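# Tighten the cylinder's loose nut using the impact wrench

## Task

Use the impact wrench to tighten the nut that sits loose on the cylinder, and leave it tightened.

## Robot and tools

ROBOT. Two arms, left_arm and right_arm, each with six revolute joints and a two-finger parallel gripper. Base poses in the scene frame: left_arm at (+0.034, +0.351, 0) m, quat_wxyz (+0.998, 0, 0, -0.066); right_arm at (+0.031, -0.334, 0) m, quat_wxyz (+1.000, 0, 0, +0.020).

FRAME. One shared scene frame. The origin is on the table surface midway between the bases, +x reaches out over the table, +z is up, and left_arm sits on the +y side. The names left and right are labels only and do not match the sides of any picture.

JOINT ORDER per arm, always: waist (joint1), shoulder (joint2), elbow (joint3), wrist pitch (joint4), wrist yaw (joint5), wrist roll (joint6). Stated ranges in rad: waist -2.618 to 3.054, shoulder 0.000 to 3.142, elbow 0.000 to 3.142, wrist pitch -1.571 to 1.571, wrist yaw -1.571 to 1.571, wrist roll -2.094 to 2.094. A real end may differ from these by up to 0.036 rad either way.

ROW FORMAT (used by both execute_actions and move). A single flat list of 14 numbers covering both arms, even if one arm stays still: left waist, shoulder, elbow, wrist pitch, wrist yaw, wrist roll, left opening, then the same seven for right_arm. Every number lies in [-1, 1]. The six joint entries are scaled offsets, not poses: 1.0 means 1.202 rad for waist, 1.258 shoulder, 1.238 elbow, 2.073 wrist pitch, 2.022 for wrist yaw and for wrist roll. The opening entry is absolute: +1 fully open (pad gap 0.094 m), -1 closed.

execute_actions(actions). actions holds up to 15 actions; each action is up to 15 rows, one row per control step of 1/30 s. Fewer rows means the final row is repeated until 15 steps (0.5 s) have passed. Joint offsets in every row count from the angles the arm had when that action began, not from the preceding row; for a call's first action that is the latest reported state. An empty list only fetches state and images. If an action would push a joint more than 0.036 rad beyond its range (judged from the start angles), that action is rejected for both arms; if the first action fails this or any action is malformed, nothing in the call runs. A joint asked past its true end halts there and the result may print "joint sent to its limit"; its absence proves nothing.

move(target, speed, blocking). target is one 14-number row whose offsets count from the "Joint positions" in the most recent result showing them, not from wherever the arm is at move start. All joints of both arms progress in lockstep, so hands trace curves; duration is forced into 0.5 to 10 s and cut off at 10 s. speed (rad/s, 0.01 to 2, default 0.5) caps the joint with the longest travel. Finger values are applied immediately. Moves ignore obstacles and the other arm. Faster moves and targets set deeper past a contact hit and press harder. blocking=false returns after 0.5 s while motion continues; poll with wait(0), and call wait or stop before sending other motion. The result adds a "move:" line: ending (done, off_target, moving, held, fault), limits=held or limits=none, and each arm's joint farthest from target.

wait(seconds): 0 to 10; lets time pass with last commands held; a running move goes on and the wait ends early when it finishes.
stop(): brakes a running move; needs stopping distance, more at speed; fingers keep moving.
zoom_image(camera, region): camera is cam_high, cam_left_wrist or cam_right_wrist (each 504x504); region is [x0, y0, x1, y1] pixels from the top-left, at most 504 by 504.
read_manual(section): returns only licence text ("licences"); moves nothing.
finished_scene(scene): give the current scene's number; irreversible; reports success and the next task. Answering without any tool call ends everything.

RESULTS. The state line gives each hand's end_effector_position (m) and end_effector_quat_wxyz in the scene frame; the point lies between the pads roughly 1 cm short of the tips, fingers point along the gripper's +z and close along its y. Printed positions can be off, more when stretched out. Joint positions and Joint velocities list six joints (rad, rad/s) then pad gap (m). Joint targets shows angles currently being chased. grip_measured is the opening on the command scale, off by up to about 1 mm. "joint command not followed" means a clearance check altered some joint targets. MOTOR HOT appears from 75 °C; OVER-TEMPERATURE FAULT stops an arm at 90 °C (10 s) and at 100 °C the arm goes limp and drops.

MOTION LIMITS. Per step, each joint's target stays within 0.202 (waist), 0.258 (shoulder), 0.238 (elbow), 0.573 (wrist pitch), 0.522 (yaw, roll) rad of its measured angle, and targets are scaled back if the hand would jump over 70 mm; big changes span several actions and unfinished ones may need resending. Arms sag under zero offsets: correct toward the intended angles.

GRIPPING. Hold by commanding about 0.03 under grip_measured; less squeezes lighter. Pad force tops out near 50 to 62 N.

AVOID: knocking or dropping anything off the table, arms striking or pressing each other, slams and heavy pushes, holding loads long enough to overheat. Held parts may be tugged briefly by outside disturbances. The robot keeps its last command while you compose replies; smooth, economical motion is preferred.

Each tool is called by a JSON object that holds its "name" and its "arguments", one argument or row to a line.

## Session

{"name": "execute_actions", "arguments": {
  "actions": []
}}

Scene clock: 0.00 s.
left_arm: end_effector_position=(+0.0535, +0.5272, +0.1161) grip_measured=+1.000 end_effector_quat_wxyz=(-0.076, -0.426, +0.891, +0.137) | right_arm: end_effector_position=(+0.6261, -0.2467, +0.3684) grip_measured=+1.000 end_effector_quat_wxyz=(+0.627, -0.376, +0.620, -0.286)
Joint names: [waist, shoulder, elbow, wrist pitch, wrist yaw, wrist roll]
Joint positions: left_arm=[ 1.276  1.105  0.87  -1.272 -0.309  0.262  0.094] | right_arm=[ 0.113  1.884  1.688  0.146  0.037 -0.971  0.094]
Joint velocities: left_arm=[ 0.002 -0.017  0.007  0.037  0.022 -0.066  0.   ] | right_arm=[-0.002 -0.022  0.002  0.066  0.022 -0.066  0.   ]
Motor temperatures (°C, as the motors report them): left_arm=[17 19 17 18 18 19] | right_arm=[17 16 17 17 17 17]
Joint targets: left_arm=[1.276 1.098 0.881 -1.267 -0.313 0.259] | right_arm=[0.113 1.884 1.689 0.128 0.036 -0.967]

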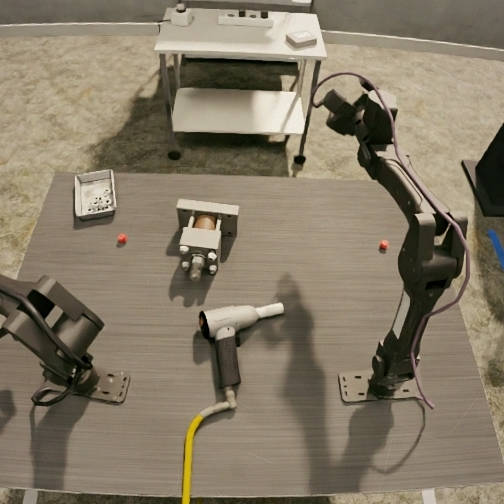

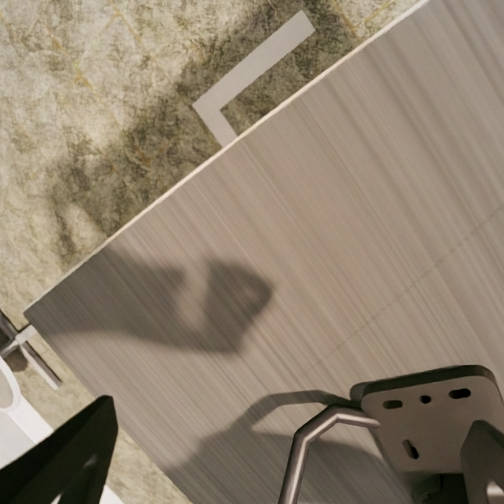

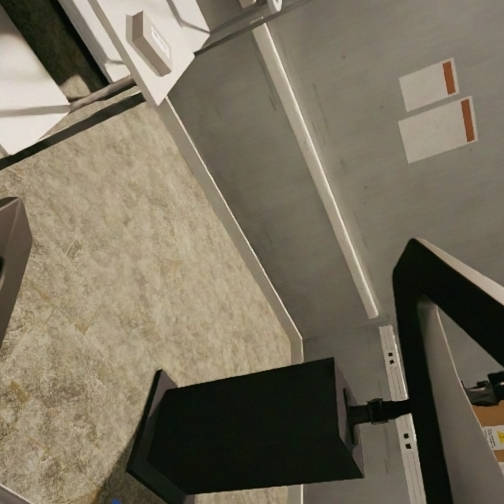

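{"name": "zoom_image", "arguments": {
  "camera": "cam_high",
  "region": [150, 180, 310, 340]
}}

{"name": "zoom_image", "arguments": {
  "camera": "cam_high",
  "region": [170, 280, 310, 420]
}}

Region (150, 180, 310, 340) of cam_high's 504x504 image, scaled by 3.150, with more detail than that image has.

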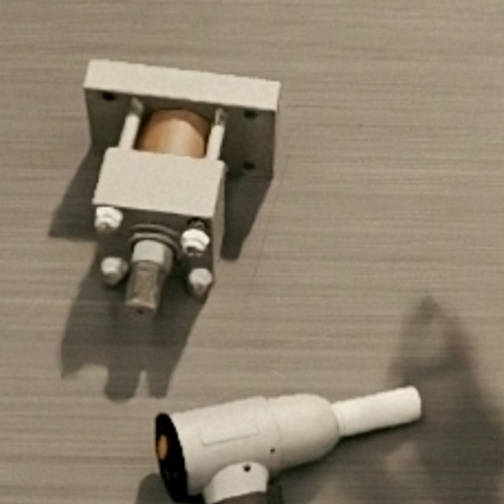

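Region (170, 280, 310, 420) of cam_high's 504x504 image, scaled by 3.600, with more detail than that image has.

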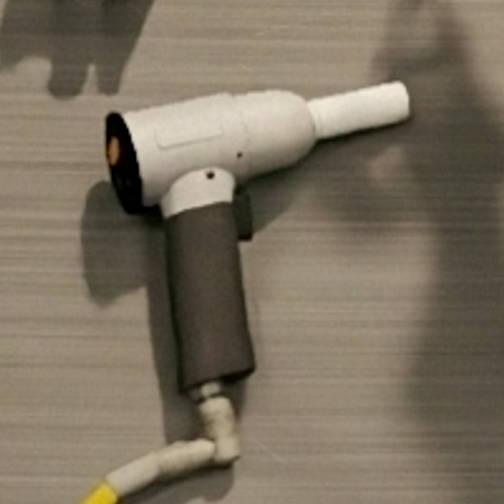

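{"name": "move", "arguments": {
  "target": [0,0,0,0,0,0,1, 0.6,0.05,0.2,-0.798,-0.018,0.6,1],
  "speed": 1.0
}}

Scene clock: 28.50 s.
left_arm: end_effector_position=(+0.0535, +0.5272, +0.1161) grip_measured=+1.000 end_effector_quat_wxyz=(-0.076, -0.426, +0.891, +0.137) | right_arm: end_effector_position=(+0.2711, -0.0462, +0.1747) grip_measured=+1.000 end_effector_quat_wxyz=(+0.030, -0.313, +0.949, +0.017)
Joint names: [waist, shoulder, elbow, wrist pitch, wrist yaw, wrist roll]
Joint positions: left_arm=[ 1.276  1.105  0.87  -1.272 -0.309  0.262  0.094] | right_arm=[ 0.833  1.927  1.913 -1.489  0.003  0.236  0.094]
Joint velocities: left_arm=[-0.007 -0.007  0.007  0.022 -0.007 -0.066  0.   ] | right_arm=[ 0.017 -0.017 -0.002 -0.051 -0.037 -0.022  0.   ]
Motor temperatures (°C, as the motors report them): left_arm=[17 19 19 18 18 19] | right_arm=[17 21 19 21 17 17]
Joint targets: left_arm=[1.276 1.105 0.870 -1.272 -0.309 0.262] | right_arm=[0.835 1.947 1.935 -1.509 0.000 0.242]
move: off_target (right_arm); limits=none; left_arm: farthest joint: the waist, 0.000 radians from its target (0.000 radians at the start); right_arm: farthest joint: the elbow, 0.023 radians from its target (0.248 radians at the start)
camera_calibration (this result's frames):
cam_right_wrist: T_world_to_cam=[[0.706706, -0.707403, 0.0121556, -0.230778], [-0.550938, -0.539454, 0.636755, 0.0127943], [-0.443884, -0.456696, -0.770971, 0.33767], [0, 0, 0, 1]] pos_world=[0.320027, -0.00213838, 0.254992]

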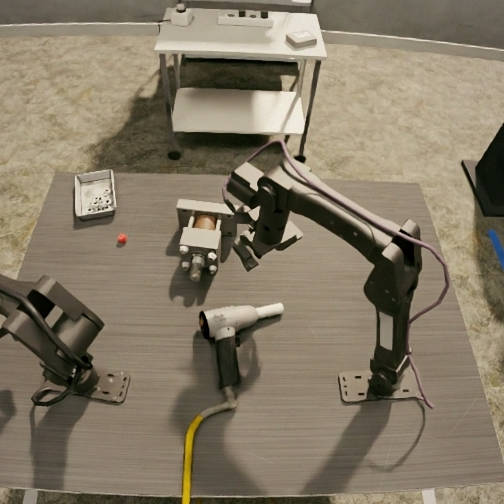

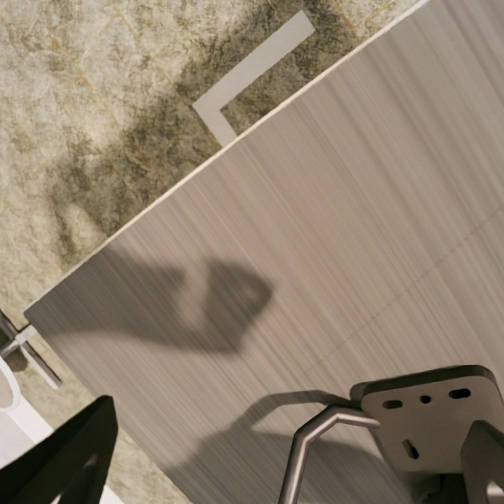

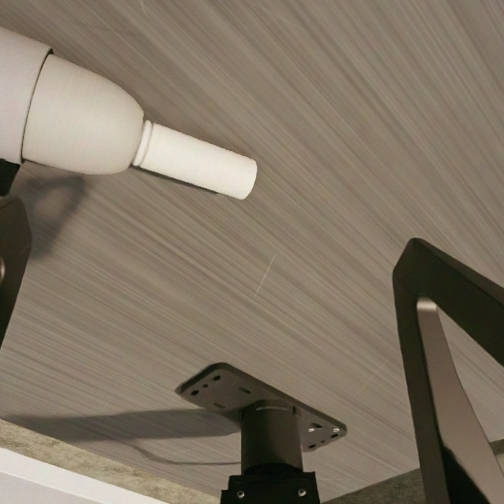

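{"name": "move", "arguments": {
  "target": [0,0,0,0,0,0,1, 0.458,0.095,0.07,-0.015,0,0.467,1],
  "speed": 0.8
}}

Scene clock: 34.40 s.
left_arm: end_effector_position=(+0.0535, +0.5272, +0.1161) grip_measured=+1.000 end_effector_quat_wxyz=(-0.076, -0.426, +0.891, +0.137) | right_arm: end_effector_position=(+0.0866, +0.0519, +0.1541) grip_measured=+1.000 end_effector_quat_wxyz=(+0.003, -0.125, +0.992, +0.010)
Joint names: [waist, shoulder, elbow, wrist pitch, wrist yaw, wrist roll]
Joint positions: left_arm=[ 1.276  1.105  0.87  -1.272 -0.309  0.262  0.094] | right_arm=[ 1.384  2.03   1.978 -1.499  0.     1.175  0.094]
Joint velocities: left_arm=[ 0.012  0.017 -0.007  0.081 -0.066 -0.022  0.   ] | right_arm=[-0.007 -0.012  0.002 -0.037 -0.022  0.007  0.   ]
Motor temperatures (°C, as the motors report them): left_arm=[17 19 19 18 18 19] | right_arm=[17 21 19 20 17 17]
Joint targets: left_arm=[1.276 1.105 0.870 -1.272 -0.309 0.262] | right_arm=[1.383 2.047 2.000 -1.520 0.003 1.181]
move: off_target (right_arm); limits=none; left_arm: farthest joint: the waist, 0.000 radians from its target (0.000 radians at the start); right_arm: farthest joint: the elbow, 0.022 radians from its target (0.087 radians at the start)
camera_calibration (this result's frames):
cam_right_wrist: T_world_to_cam=[[0.388189, -0.921578, -0.00204375, 0.0100975], [-0.675277, -0.285949, 0.679878, -0.0318673], [-0.627144, -0.262541, -0.733323, 0.284704], [0, 0, 0, 1]] pos_world=[0.153111, 0.0749395, 0.230466]

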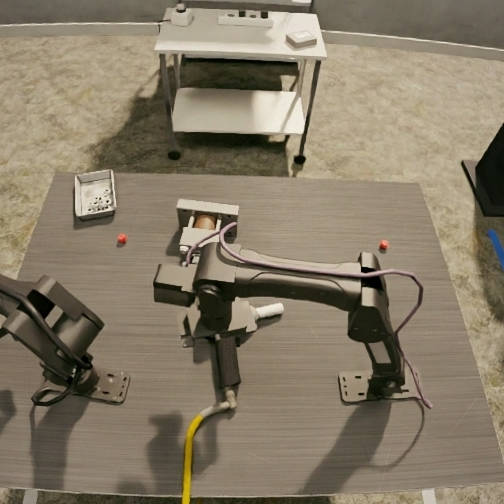

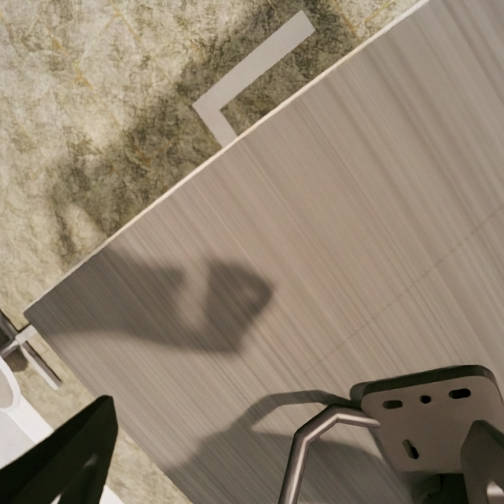

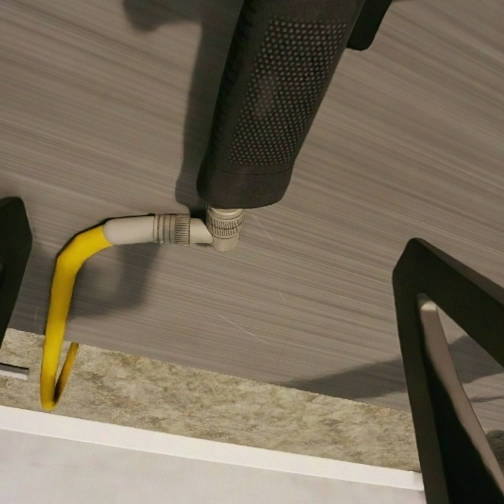

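{"name": "move", "arguments": {
  "target": [0,0,0,0,0,0,1, -0.085,-0.021,-0.237,0.119,0,-0.048,1],
  "speed": 0.5
}}

Scene clock: 48.47 s.
left_arm: end_effector_position=(+0.0535, +0.5272, +0.1161) grip_measured=+1.000 end_effector_quat_wxyz=(-0.076, -0.426, +0.891, +0.137) | right_arm: end_effector_position=(+0.1215, +0.0378, +0.0879) grip_measured=+1.000 end_effector_quat_wxyz=(-0.003, -0.123, +0.992, -0.006)
Joint names: [waist, shoulder, elbow, wrist pitch, wrist yaw, wrist roll]
Joint positions: left_arm=[ 1.276  1.105  0.87  -1.272 -0.309  0.262  0.094] | right_arm=[ 1.288  2.019  1.699 -1.264 -0.     1.083  0.094]
Joint velocities: left_arm=[ 0.002  0.007 -0.007 -0.037 -0.022 -0.022  0.   ] | right_arm=[-0.002  0.007  0.007 -0.007  0.007 -0.007  0.   ]
Motor temperatures (°C, as the motors report them): left_arm=[17 19 19 18 18 19] | right_arm=[17 21 19 19 17 17]
Joint targets: left_arm=[1.276 1.105 0.870 -1.272 -0.309 0.262] | right_arm=[1.282 2.003 1.685 -1.252 0.000 1.077]
move: done; limits=none; left_arm: farthest joint: the waist, 0.000 radians from its target (0.000 radians at the start); right_arm: farthest joint: the shoulder, 0.016 radians from its target (0.026 radians at the start)
camera_calibration (this result's frames):
cam_right_wrist: T_world_to_cam=[[0.384062, -0.922953, 0.0255619, -0.0184639], [-0.671793, -0.260342, 0.693481, 0.0300965], [-0.633396, -0.283512, -0.720021, 0.254697], [0, 0, 0, 1]] pos_world=[0.188634, 0.0630035, 0.162988]

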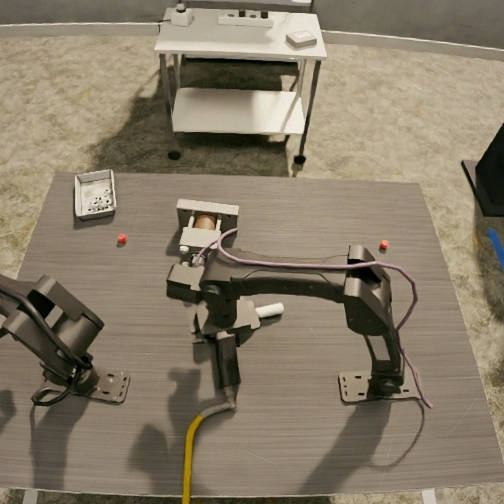

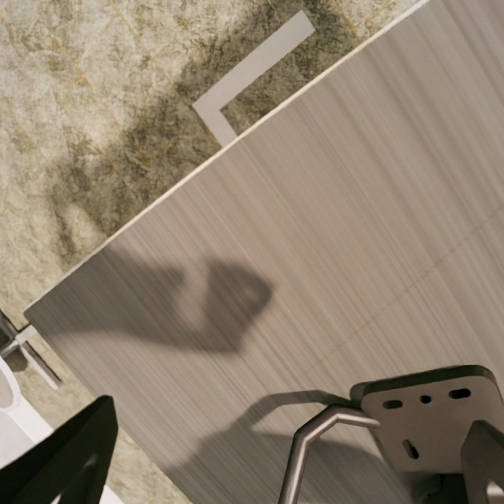

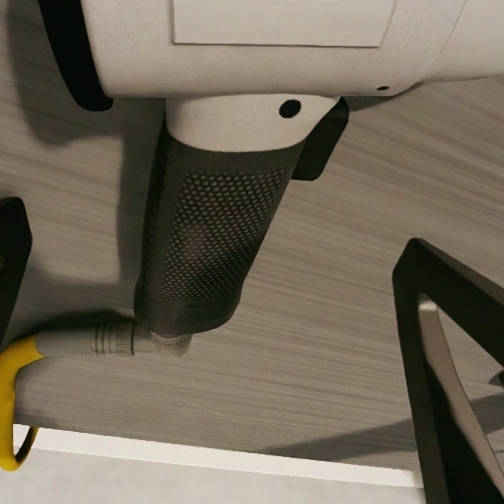

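{"name": "move", "arguments": {
  "target": [0,0,0,0,0,0,1, 0.031,0.018,-0.192,0.124,0,0.053,1],
  "speed": 0.25
}}

Scene clock: 58.43 s.
left_arm: end_effector_position=(+0.0535, +0.5272, +0.1161) grip_measured=+1.000 end_effector_quat_wxyz=(-0.076, -0.426, +0.891, +0.137) | right_arm: end_effector_position=(+0.1102, +0.0358, +0.0332) grip_measured=+1.000 end_effector_quat_wxyz=(+0.001, -0.086, +0.996, +0.005)
Joint names: [waist, shoulder, elbow, wrist pitch, wrist yaw, wrist roll]
Joint positions: left_arm=[ 1.276  1.105  0.87  -1.272 -0.309  0.262  0.094] | right_arm=[ 1.316  2.019  1.477 -1.018 -0.     1.185  0.094]
Joint velocities: left_arm=[-0.002  0.017  0.002  0.022  0.007 -0.022  0.   ] | right_arm=[ 0.012  0.027  0.007  0.007  0.022 -0.022  0.   ]
Motor temperatures (°C, as the motors report them): left_arm=[17 19 19 18 18 19] | right_arm=[17 22 18 18 17 17]
Joint targets: left_arm=[1.276 1.105 0.870 -1.272 -0.309 0.262] | right_arm=[1.325 2.042 1.461 -1.007 -0.000 1.190]
move: off_target (right_arm); limits=none; left_arm: farthest joint: the waist, 0.000 radians from its target (0.000 radians at the start); right_arm: farthest joint: the shoulder, 0.022 radians from its target (0.022 radians at the start)
camera_calibration (this result's frames):
cam_right_wrist: T_world_to_cam=[[0.315023, -0.949069, 0.00533949, -0.00536465], [-0.693581, -0.226372, 0.683887, 0.0613894], [-0.647847, -0.219144, -0.729568, 0.20717], [0, 0, 0, 1]] pos_world=[0.178483, 0.0542055, 0.10919]

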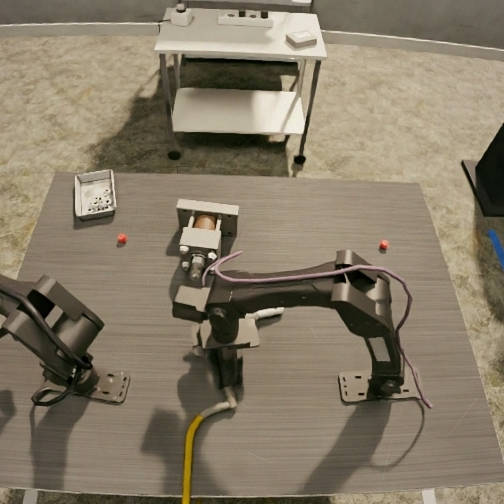

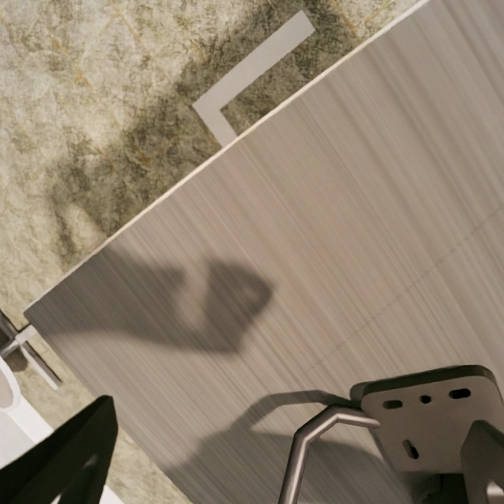

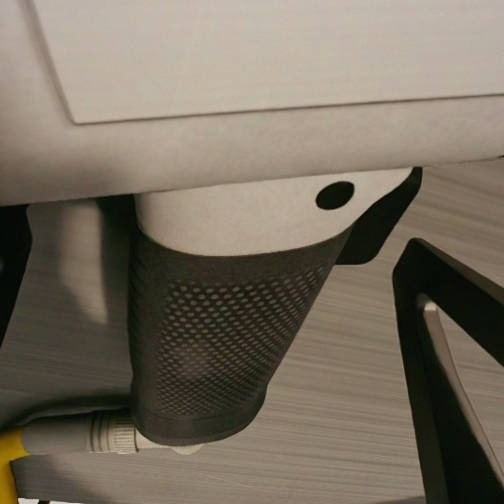

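{"name": "execute_actions", "arguments": {
  "actions": [
    [[0,0,0,0,0,0,1, 0,0.032,0,0.008,0,0,0.5]],
    [[0,0,0,0,0,0,1, 0,0,0,0,0,0,0.2]],
    [[0,0,0,0,0,0,1, 0,0,0,0,0,0,0.2]]
  ]
}}

Scene clock: 62.80 s.
left_arm: end_effector_position=(+0.0535, +0.5272, +0.1161) grip_measured=+1.000 end_effector_quat_wxyz=(-0.076, -0.426, +0.891, +0.137) | right_arm: end_effector_position=(+0.1101, +0.0299, +0.0245) grip_measured=+0.205 end_effector_quat_wxyz=(-0.002, -0.084, +0.996, -0.014)
Joint names: [waist, shoulder, elbow, wrist pitch, wrist yaw, wrist roll]
Joint positions: left_arm=[ 1.276  1.105  0.87  -1.272 -0.309  0.262  0.094] | right_arm=[ 1.315  2.044  1.477 -1.032  0.004  1.187  0.057]
Joint velocities: left_arm=[-0.007  0.017 -0.012  0.037 -0.007 -0.007  0.   ] | right_arm=[ 0.007  0.002  0.012 -0.022  0.037 -0.037  0.   ]
Motor temperatures (°C, as the motors report them): left_arm=[17 19 19 18 18 19] | right_arm=[17 22 18 18 17 17]
Joint targets: left_arm=[1.276 1.105 0.870 -1.272 -0.309 0.262] | right_arm=[1.315 2.044 1.477 -1.032 0.004 1.187]
camera_calibration (this result's frames):
cam_right_wrist: T_world_to_cam=[[0.31188, -0.949235, 0.0410323, -0.0113476], [-0.692002, -0.197347, 0.694397, 0.0646268], [-0.651048, -0.244963, -0.718421, 0.2004], [0, 0, 0, 1]] pos_world=[0.178731, 0.0510728, 0.0995605]

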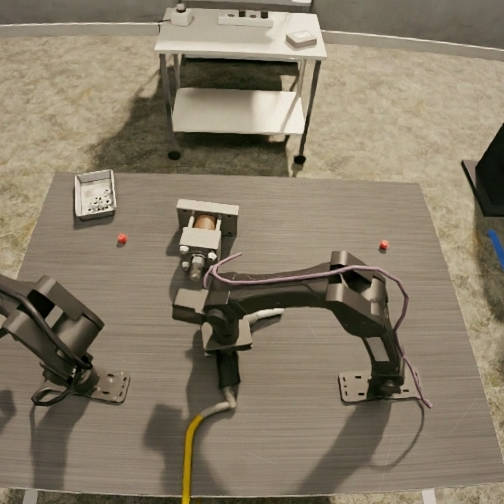

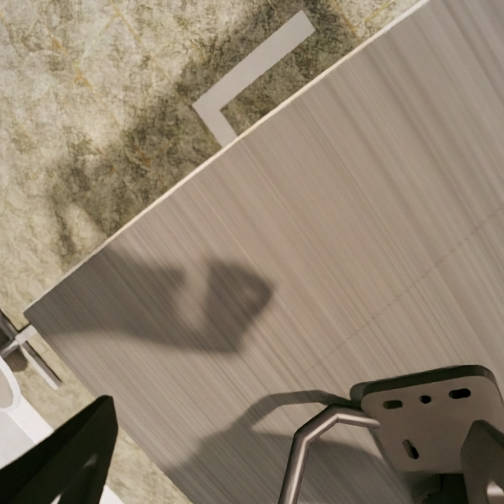

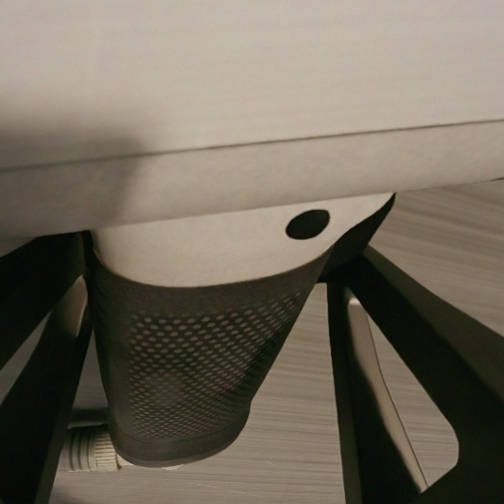

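{"name": "execute_actions", "arguments": {
  "actions": [
    [[0,0,0,0,0,0,1, 0,0,0,0,0,0,0.1]],
    [[0,0,0,0,0,0,1, 0,0,0,0,0,0,0.1]]
  ]
}}

{"name": "execute_actions", "arguments": {
  "actions": [
    [[0,0,0,0,0,0,1, 0,0,0,0,0,0,-0.05]],
    [[0,0,0,0,0,0,1, 0,0,0,0,0,0,-0.05]]
  ]
}}

Scene clock: 66.87 s.
left_arm: end_effector_position=(+0.0535, +0.5272, +0.1161) grip_measured=+1.000 end_effector_quat_wxyz=(-0.076, -0.426, +0.891, +0.137) | right_arm: end_effector_position=(+0.1106, +0.0334, +0.0246) grip_measured=+0.105 end_effector_quat_wxyz=(-0.001, -0.083, +0.997, -0.007)
Joint names: [waist, shoulder, elbow, wrist pitch, wrist yaw, wrist roll]
Joint positions: left_arm=[ 1.276  1.105  0.87  -1.272 -0.309  0.262  0.094] | right_arm=[ 1.315  2.043  1.477 -1.018  0.003  1.189  0.052]
Joint velocities: left_arm=[-0.007 -0.022 -0.007  0.037 -0.007  0.022  0.   ] | right_arm=[ 0.012 -0.007  0.007  0.007  0.037  0.022 -0.001]
Motor temperatures (°C, as the motors report them): left_arm=[17 19 19 18 18 19] | right_arm=[17 22 18 18 17 17]
Joint targets: left_arm=[1.276 1.105 0.870 -1.272 -0.309 0.262] | right_arm=[1.315 2.043 1.477 -1.018 0.003 1.188]
camera_calibration (this result's frames):
cam_right_wrist: T_world_to_cam=[[0.309991, -0.95033, 0.0279169, -0.00771239], [-0.693212, -0.20583, 0.690718, 0.0661407], [-0.650663, -0.233469, -0.722586, 0.20131], [0, 0, 0, 1]] pos_world=[0.179226, 0.0532841, 0.0999947]

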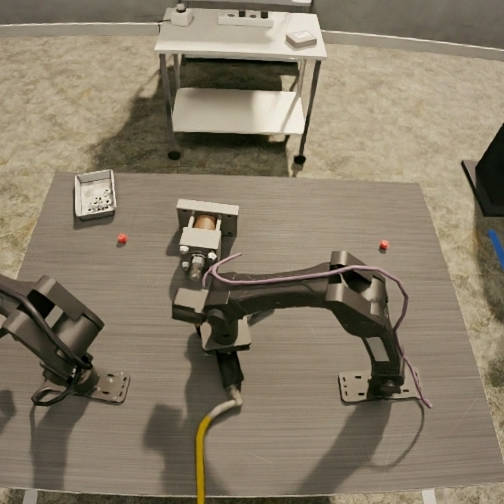

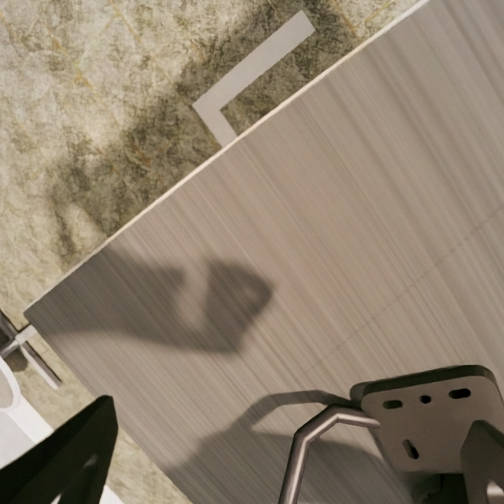

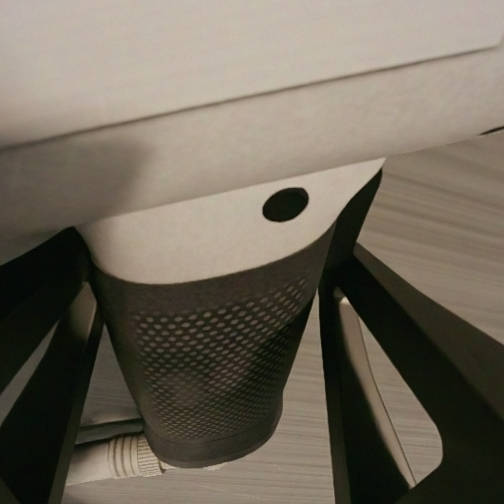

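Scene clock: 67.87 s.
left_arm: end_effector_position=(+0.0535, +0.5272, +0.1161) grip_measured=+1.000 end_effector_quat_wxyz=(-0.076, -0.426, +0.891, +0.137) | right_arm: end_effector_position=(+0.1146, +0.0586, +0.0504) grip_measured=-0.048 end_effector_quat_wxyz=(+0.019, -0.090, +0.994, +0.052)
Joint names: [waist, shoulder, elbow, wrist pitch, wrist yaw, wrist roll]
Joint positions: left_arm=[ 1.276  1.105  0.87  -1.272 -0.309  0.262  0.094] | right_arm=[ 1.32   1.998  1.511 -0.974  0.005  1.18   0.045]
Joint velocities: left_arm=[-0.007 -0.027 -0.007 -0.081  0.007 -0.066  0.   ] | right_arm=[-0.012 -0.002  0.012 -0.051  0.081 -0.007  0.   ]
Motor temperatures (°C, as the motors report them): left_arm=[17 19 19 18 18 19] | right_arm=[17 22 18 18 17 17]
Joint targets: left_arm=[1.276 1.105 0.870 -1.272 -0.309 0.262] | right_arm=[1.321 2.005 1.511 -0.973 0.006 1.179]
camera_calibration (this result's frames):
cam_right_wrist: T_world_to_cam=[[0.323947, -0.942962, -0.0766911, 0.0175564], [-0.709117, -0.295671, 0.640102, 0.0659138], [-0.626267, -0.152977, -0.764452, 0.22301], [0, 0, 0, 1]] pos_world=[0.180717, 0.0701592, 0.129636]

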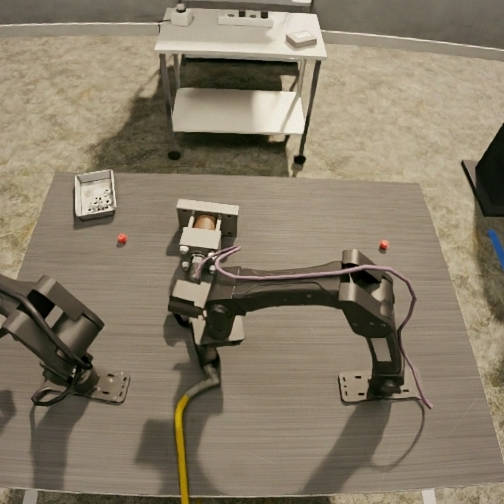

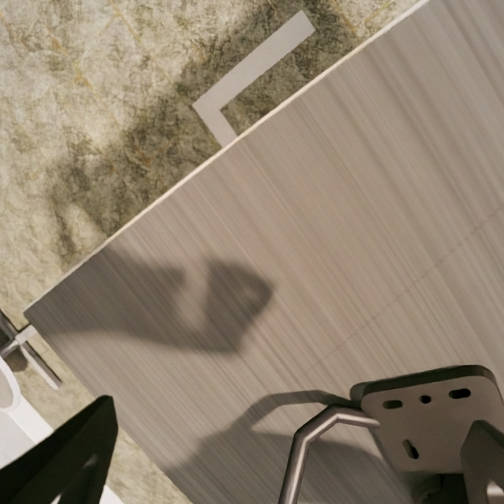

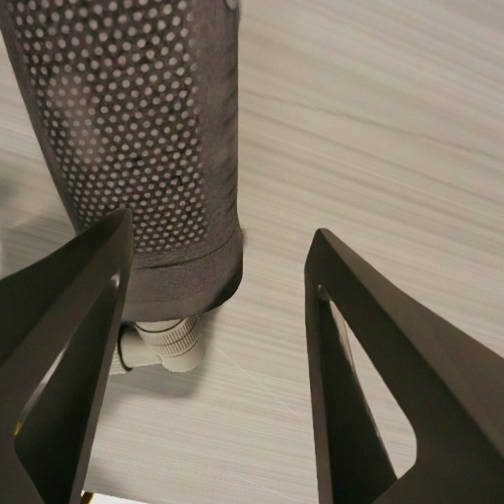

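Squirted out. Retreat and look.

{"name": "move", "arguments": {
  "target": [0,0,0,0,0,0,1, 0,-0.25,0.1,-0.2,0,0,1]
}}

{"name": "move", "arguments": {
  "target": [0,0,0,0,0,0,1, 0.15,-0.3,-0.25,0,0,0,1]
}}

{"name": "zoom_image", "arguments": {
  "camera": "cam_high",
  "region": [130, 190, 330, 390]
}}

Scene clock: 71.70 s.
left_arm: end_effector_position=(+0.0535, +0.5272, +0.1161) grip_measured=+1.000 end_effector_quat_wxyz=(-0.076, -0.426, +0.891, +0.137) | right_arm: end_effector_position=(+0.1005, -0.0075, +0.1780) grip_measured=+1.000 end_effector_quat_wxyz=(+0.023, -0.090, +0.994, +0.065)
Joint names: [waist, shoulder, elbow, wrist pitch, wrist yaw, wrist roll]
Joint positions: left_arm=[ 1.276  1.105  0.87  -1.272 -0.309  0.262  0.094] | right_arm=[ 1.32   1.688  1.62  -1.364  0.005  1.18   0.094]
Joint velocities: left_arm=[ 0.017 -0.022  0.007  0.007  0.007  0.066  0.   ] | right_arm=[-0.007  0.002 -0.007  0.007  0.066  0.037  0.   ]
Motor temperatures (°C, as the motors report them): left_arm=[17 19 19 18 18 19] | right_arm=[17 22 18 18 17 17]
Joint targets: left_arm=[1.276 1.105 0.870 -1.272 -0.309 0.262] | right_arm=[1.320 1.684 1.635 -1.388 0.005 1.180]
move: off_target (right_arm); limits=none; left_arm: farthest joint: the waist, 0.000 radians from its target (0.000 radians at the start); right_arm: farthest joint: the wrist pitch, 0.024 radians from its target (0.415 radians at the start)
camera_calibration (this result's frames):
cam_right_wrist: T_world_to_cam=[[0.32447, -0.940512, -0.100781, -0.0261673], [-0.712853, -0.31317, 0.627507, -0.0428068], [-0.62174, -0.131766, -0.772061, 0.302639], [0, 0, 0, 1]] pos_world=[0.166138, 0.00186101, 0.25788]

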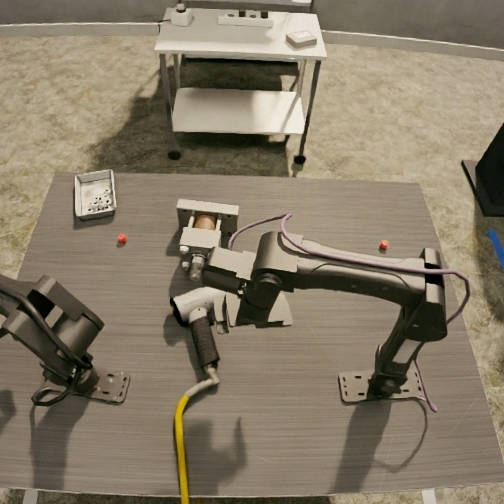

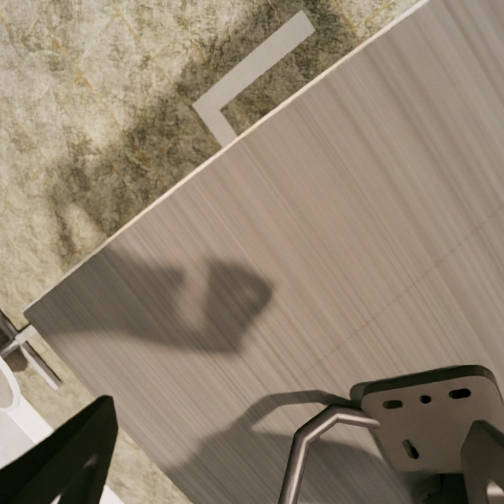

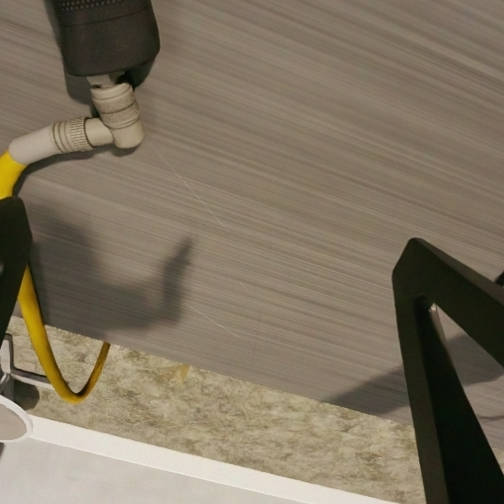

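Scene clock: 72.87 s.
left_arm: end_effector_position=(+0.0535, +0.5272, +0.1161) grip_measured=+1.000 end_effector_quat_wxyz=(-0.076, -0.426, +0.891, +0.137) | right_arm: end_effector_position=(+0.0408, -0.0795, +0.1938) grip_measured=+1.000 end_effector_quat_wxyz=(+0.026, -0.174, +0.979, +0.107)
Joint names: [waist, shoulder, elbow, wrist pitch, wrist yaw, wrist roll]
Joint positions: left_arm=[ 1.276  1.105  0.87  -1.272 -0.309  0.262  0.094] | right_arm=[ 1.49   1.325  1.331 -1.357  0.005  1.18   0.094]
Joint velocities: left_arm=[-0.017 -0.012 -0.012 -0.007  0.007  0.022  0.   ] | right_arm=[-0.007 -0.007  0.007 -0.037 -0.007  0.066  0.001]
Motor temperatures (°C, as the motors report them): left_arm=[17 19 19 18 18 19] | right_arm=[17 22 18 18 17 17]
Joint targets: left_arm=[1.276 1.105 0.870 -1.272 -0.309 0.262] | right_arm=[1.500 1.310 1.311 -1.364 0.005 1.180]
move: off_target (right_arm); limits=none; left_arm: farthest joint: the waist, 0.000 radians from its target (0.000 radians at the start); right_arm: farthest joint: the elbow, 0.021 radians from its target (0.310 radians at the start)
camera_calibration (this result's frames):
cam_right_wrist: T_world_to_cam=[[0.480138, -0.860602, -0.169796, -0.0595835], [-0.650895, -0.479298, 0.588735, -0.126055], [-0.58805, -0.172155, -0.790291, 0.267188], [0, 0, 0, 1]] pos_world=[0.10368, -0.0656978, 0.275253]

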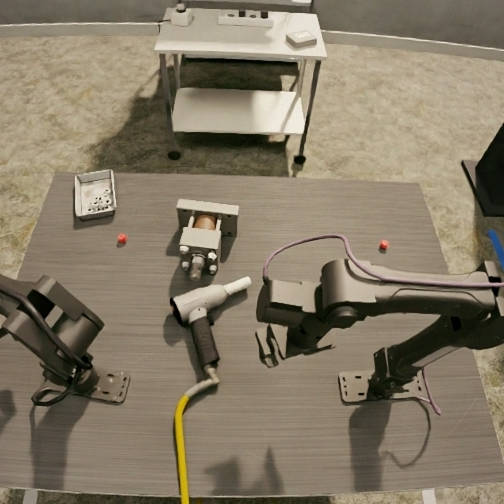

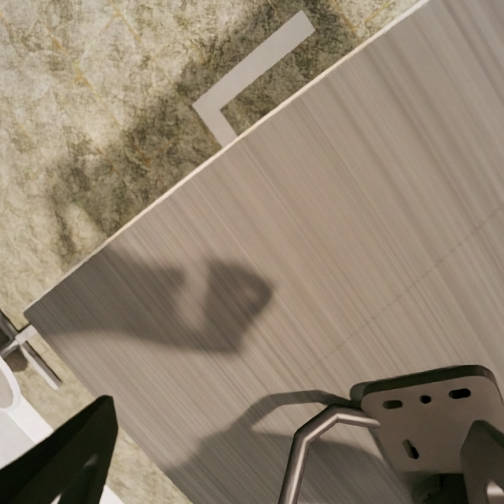

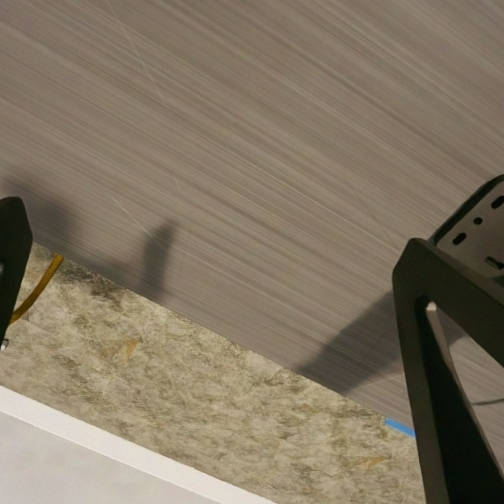

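Region (130, 190, 330, 390) of cam_high's 504x504 image, scaled by 2.520, with more detail than that image has.

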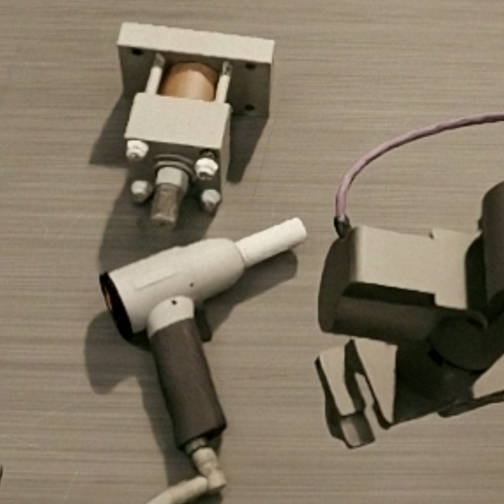

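{"name": "move", "arguments": {
  "target": [0,0,0,0,0,0,1, -0.156,0.728,0.577,-0.014,0,-0.057,1],
  "speed": 0.6
}}

Scene clock: 94.30 s.
left_arm: end_effector_position=(+0.0535, +0.5272, +0.1161) grip_measured=+1.000 end_effector_quat_wxyz=(-0.076, -0.426, +0.891, +0.137) | right_arm: end_effector_position=(+0.1254, +0.0886, +0.0854) grip_measured=+1.000 end_effector_quat_wxyz=(+0.001, -0.140, +0.990, -0.005)
Joint names: [waist, shoulder, elbow, wrist pitch, wrist yaw, wrist roll]
Joint positions: left_arm=[ 1.276  1.105  0.87  -1.272 -0.309  0.262  0.094] | right_arm=[ 1.309  2.235  2.024 -1.368  0.004  1.07   0.094]
Joint velocities: left_arm=[ 0.012 -0.007  0.002 -0.051  0.037 -0.051  0.   ] | right_arm=[-0.007  0.007 -0.012  0.037  0.022  0.037 -0.001]
Motor temperatures (°C, as the motors report them): left_arm=[17 19 19 18 18 19] | right_arm=[17 20 18 18 17 17]
Joint targets: left_arm=[1.276 1.105 0.870 -1.272 -0.309 0.262] | right_arm=[1.303 2.241 2.046 -1.387 0.005 1.064]
move: off_target (right_arm); limits=none; left_arm: farthest joint: the waist, 0.000 radians from its target (0.000 radians at the start); right_arm: farthest joint: the elbow, 0.021 radians from its target (0.714 radians at the start)
camera_calibration (this result's frames):
cam_right_wrist: T_world_to_cam=[[0.41542, -0.909299, 0.0245021, 0.0218985], [-0.666425, -0.285907, 0.688575, 0.049705], [-0.619115, -0.302377, -0.724751, 0.270038], [0, 0, 0, 1]] pos_world=[0.191212, 0.115777, 0.160948]

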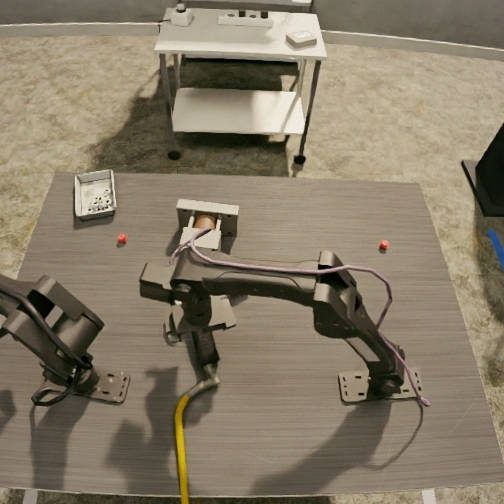

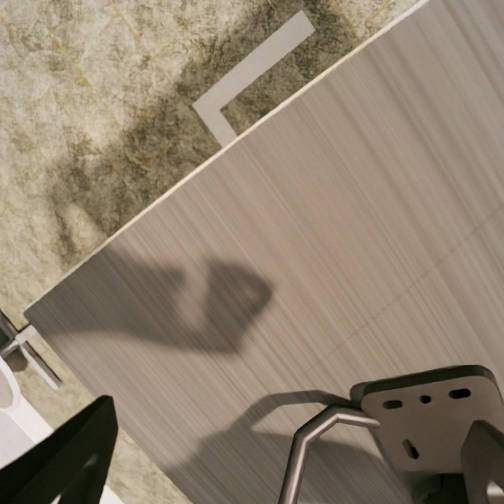

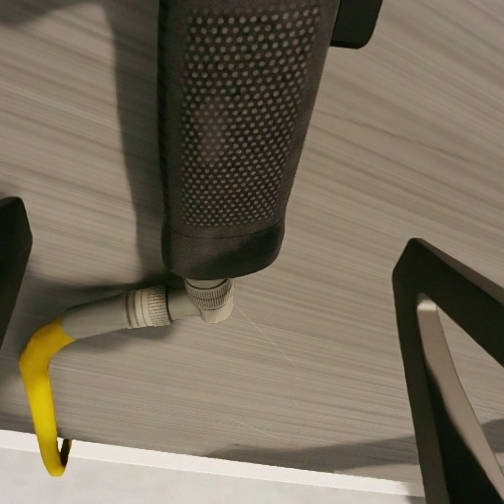

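{"name": "move", "arguments": {
  "target": [0,0,0,0,0,0,0.6, -0.02,0.038,-0.162,0.117,0,-0.011,0.6],
  "speed": 0.25
}}

{"name": "execute_actions", "arguments": {
  "actions": [
    [[0,0,0,0,0,0,0.6, 0,0,0,0,0,0,0.2]],
    [[0,0,0,0,0,0,0.6, 0,0,0,0,0,0,0.0]],
    [[0,0,0,0,0,0,0.6, 0,0,0,0,0,0,-0.1]],
    [[0,0,0,0,0,0,0.6, 0,0,0,0,0,0,-0.1]]
  ]
}}

Scene clock: 100.57 s.
left_arm: end_effector_position=(+0.0535, +0.5272, +0.1161) grip_measured=+0.601 end_effector_quat_wxyz=(-0.076, -0.426, +0.891, +0.137) | right_arm: end_effector_position=(+0.1328, +0.0926, +0.0252) grip_measured=+0.602 end_effector_quat_wxyz=(+0.003, -0.141, +0.990, +0.001)
Joint names: [waist, shoulder, elbow, wrist pitch, wrist yaw, wrist roll]
Joint positions: left_arm=[ 1.276  1.105  0.87  -1.272 -0.309  0.262  0.075] | right_arm=[ 1.295  2.269  1.84  -1.137  0.004  1.053  0.075]
Joint velocities: left_arm=[ 0.022  0.007 -0.007 -0.037 -0.007  0.022 -0.001] | right_arm=[-0.017 -0.002 -0.017  0.051 -0.037 -0.022  0.   ]
Motor temperatures (°C, as the motors report them): left_arm=[17 19 19 18 18 19] | right_arm=[17 21 19 18 17 17]
Joint targets: left_arm=[1.276 1.105 0.870 -1.272 -0.309 0.262] | right_arm=[1.285 2.283 1.824 -1.125 0.004 1.048]
move: done; limits=none; left_arm: farthest joint: the waist, 0.000 radians from its target (0.000 radians at the start); right_arm: farthest joint: the elbow, 0.016 radians from its target (0.201 radians at the start)
camera_calibration (this result's frames):
cam_right_wrist: T_world_to_cam=[[0.417445, -0.90859, 0.0142792, 0.023932], [-0.667736, -0.296053, 0.682994, 0.0985251], [-0.616334, -0.294647, -0.730284, 0.23131], [0, 0, 0, 1]] pos_world=[0.198363, 0.119068, 0.101288]

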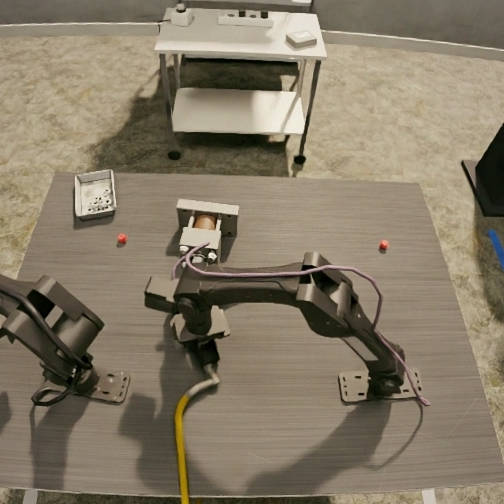

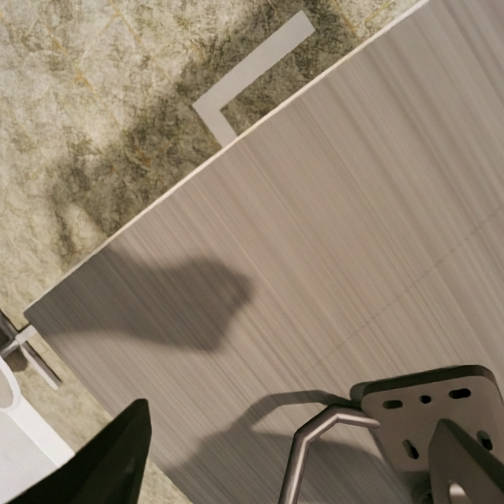

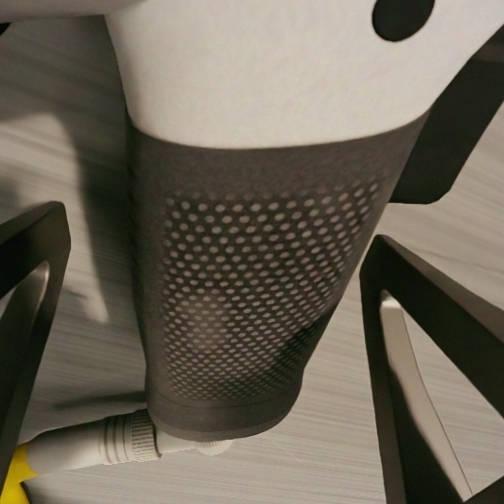

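Scene clock: 102.57 s.
left_arm: end_effector_position=(+0.0535, +0.5272, +0.1161) grip_measured=+0.601 end_effector_quat_wxyz=(-0.076, -0.426, +0.891, +0.137) | right_arm: end_effector_position=(+0.1330, +0.0899, +0.0252) grip_measured=-0.031 end_effector_quat_wxyz=(+0.003, -0.141, +0.990, -0.004)
Joint names: [waist, shoulder, elbow, wrist pitch, wrist yaw, wrist roll]
Joint positions: left_arm=[ 1.276  1.105  0.87  -1.272 -0.309  0.262  0.075] | right_arm=[ 1.295  2.269  1.84  -1.148  0.009  1.053  0.046]
Joint velocities: left_arm=[-0.002 -0.027 -0.012  0.095 -0.037 -0.007  0.001] | right_arm=[ 0.007  0.012  0.017  0.007 -0.037 -0.066  0.001]
Motor temperatures (°C, as the motors report them): left_arm=[17 19 19 18 18 19] | right_arm=[17 22 19 18 17 17]
Joint targets: left_arm=[1.276 1.105 0.870 -1.272 -0.309 0.262] | right_arm=[1.295 2.269 1.840 -1.148 0.009 1.053]
camera_calibration (this result's frames):
cam_right_wrist: T_world_to_cam=[[0.417755, -0.908202, 0.0255058, 0.020981], [-0.668967, -0.288474, 0.68503, 0.0972459], [-0.614788, -0.303238, -0.728068, 0.231118], [0, 0, 0, 1]] pos_world=[0.198378, 0.117192, 0.101118]

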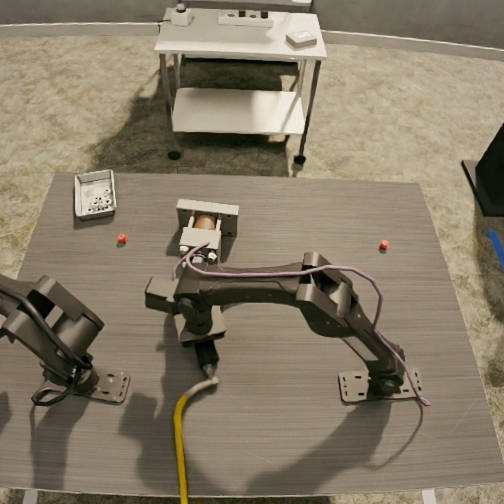

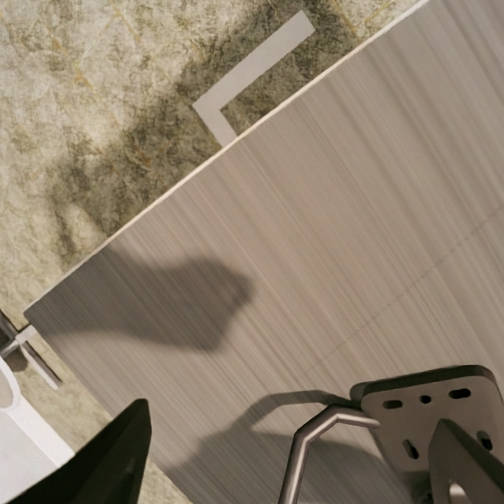

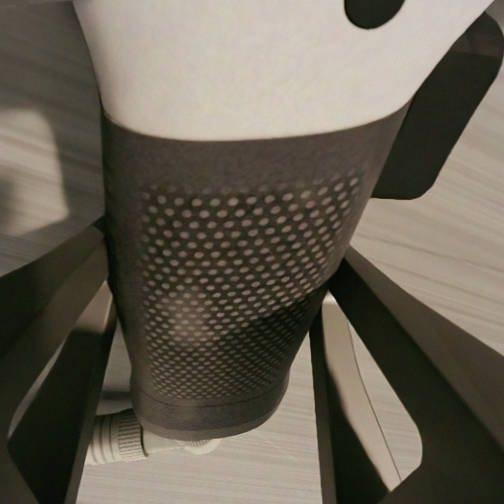

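{"name": "move", "arguments": {
  "target": [0,0,0,0,0,0,0.6, 0.045,-0.255,-0.218,-0.014,0,0,-0.1],
  "speed": 0.2
}}

Scene clock: 108.90 s.
left_arm: end_effector_position=(+0.0535, +0.5272, +0.1161) grip_measured=+0.601 end_effector_quat_wxyz=(-0.076, -0.426, +0.891, +0.137) | right_arm: end_effector_position=(+0.0952, +0.0339, +0.0513) grip_measured=-0.031 end_effector_quat_wxyz=(-0.020, -0.168, +0.986, -0.008)
Joint names: [waist, shoulder, elbow, wrist pitch, wrist yaw, wrist roll]
Joint positions: left_arm=[ 1.276  1.105  0.87  -1.272 -0.309  0.262  0.075] | right_arm=[ 1.339  2.021  1.554 -1.133 -0.031  1.043  0.046]
Joint velocities: left_arm=[-0.012 -0.007  0.012 -0.007  0.007 -0.051 -0.001] | right_arm=[ 0.012  0.012  0.007 -0.066 -0.081 -0.051 -0.   ]
Motor temperatures (°C, as the motors report them): left_arm=[17 19 19 18 18 19] | right_arm=[17 23 19 18 17 17]
Joint targets: left_arm=[1.276 1.105 0.870 -1.272 -0.309 0.262] | right_arm=[1.349 1.948 1.570 -1.177 0.009 1.053]
move: off_target (right_arm); limits=none; left_arm: farthest joint: the waist, 0.000 radians from its target (0.000 radians at the start); right_arm: farthest joint: the shoulder, 0.073 radians from its target (0.320 radians at the start)
camera_calibration (this result's frames):
cam_right_wrist: T_world_to_cam=[[0.467, -0.88405, 0.0191542, -0.0199526], [-0.621949, -0.312994, 0.717784, 0.0326069], [-0.628562, -0.347118, -0.696002, 0.211032], [0, 0, 0, 1]] pos_world=[0.162245, 0.0658199, 0.123856]

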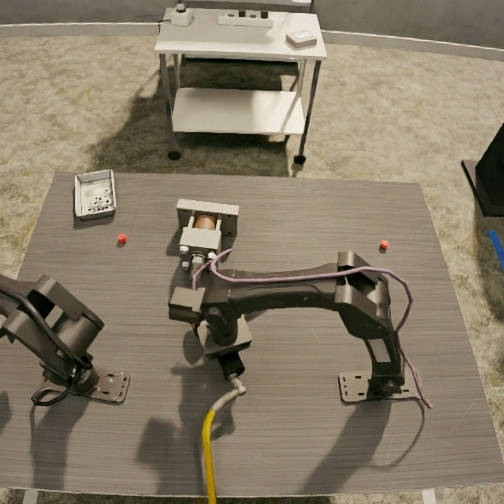

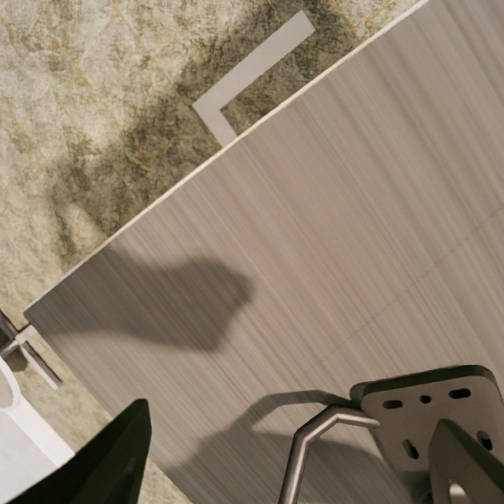

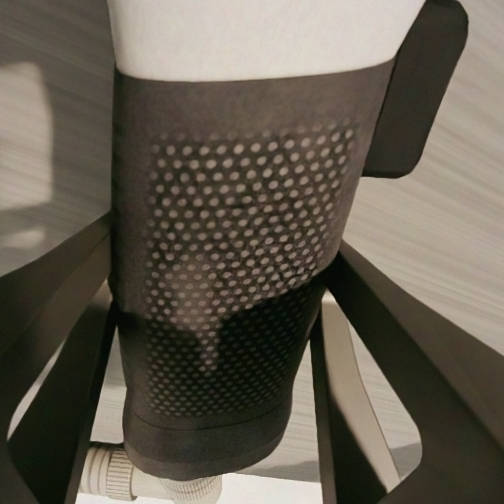

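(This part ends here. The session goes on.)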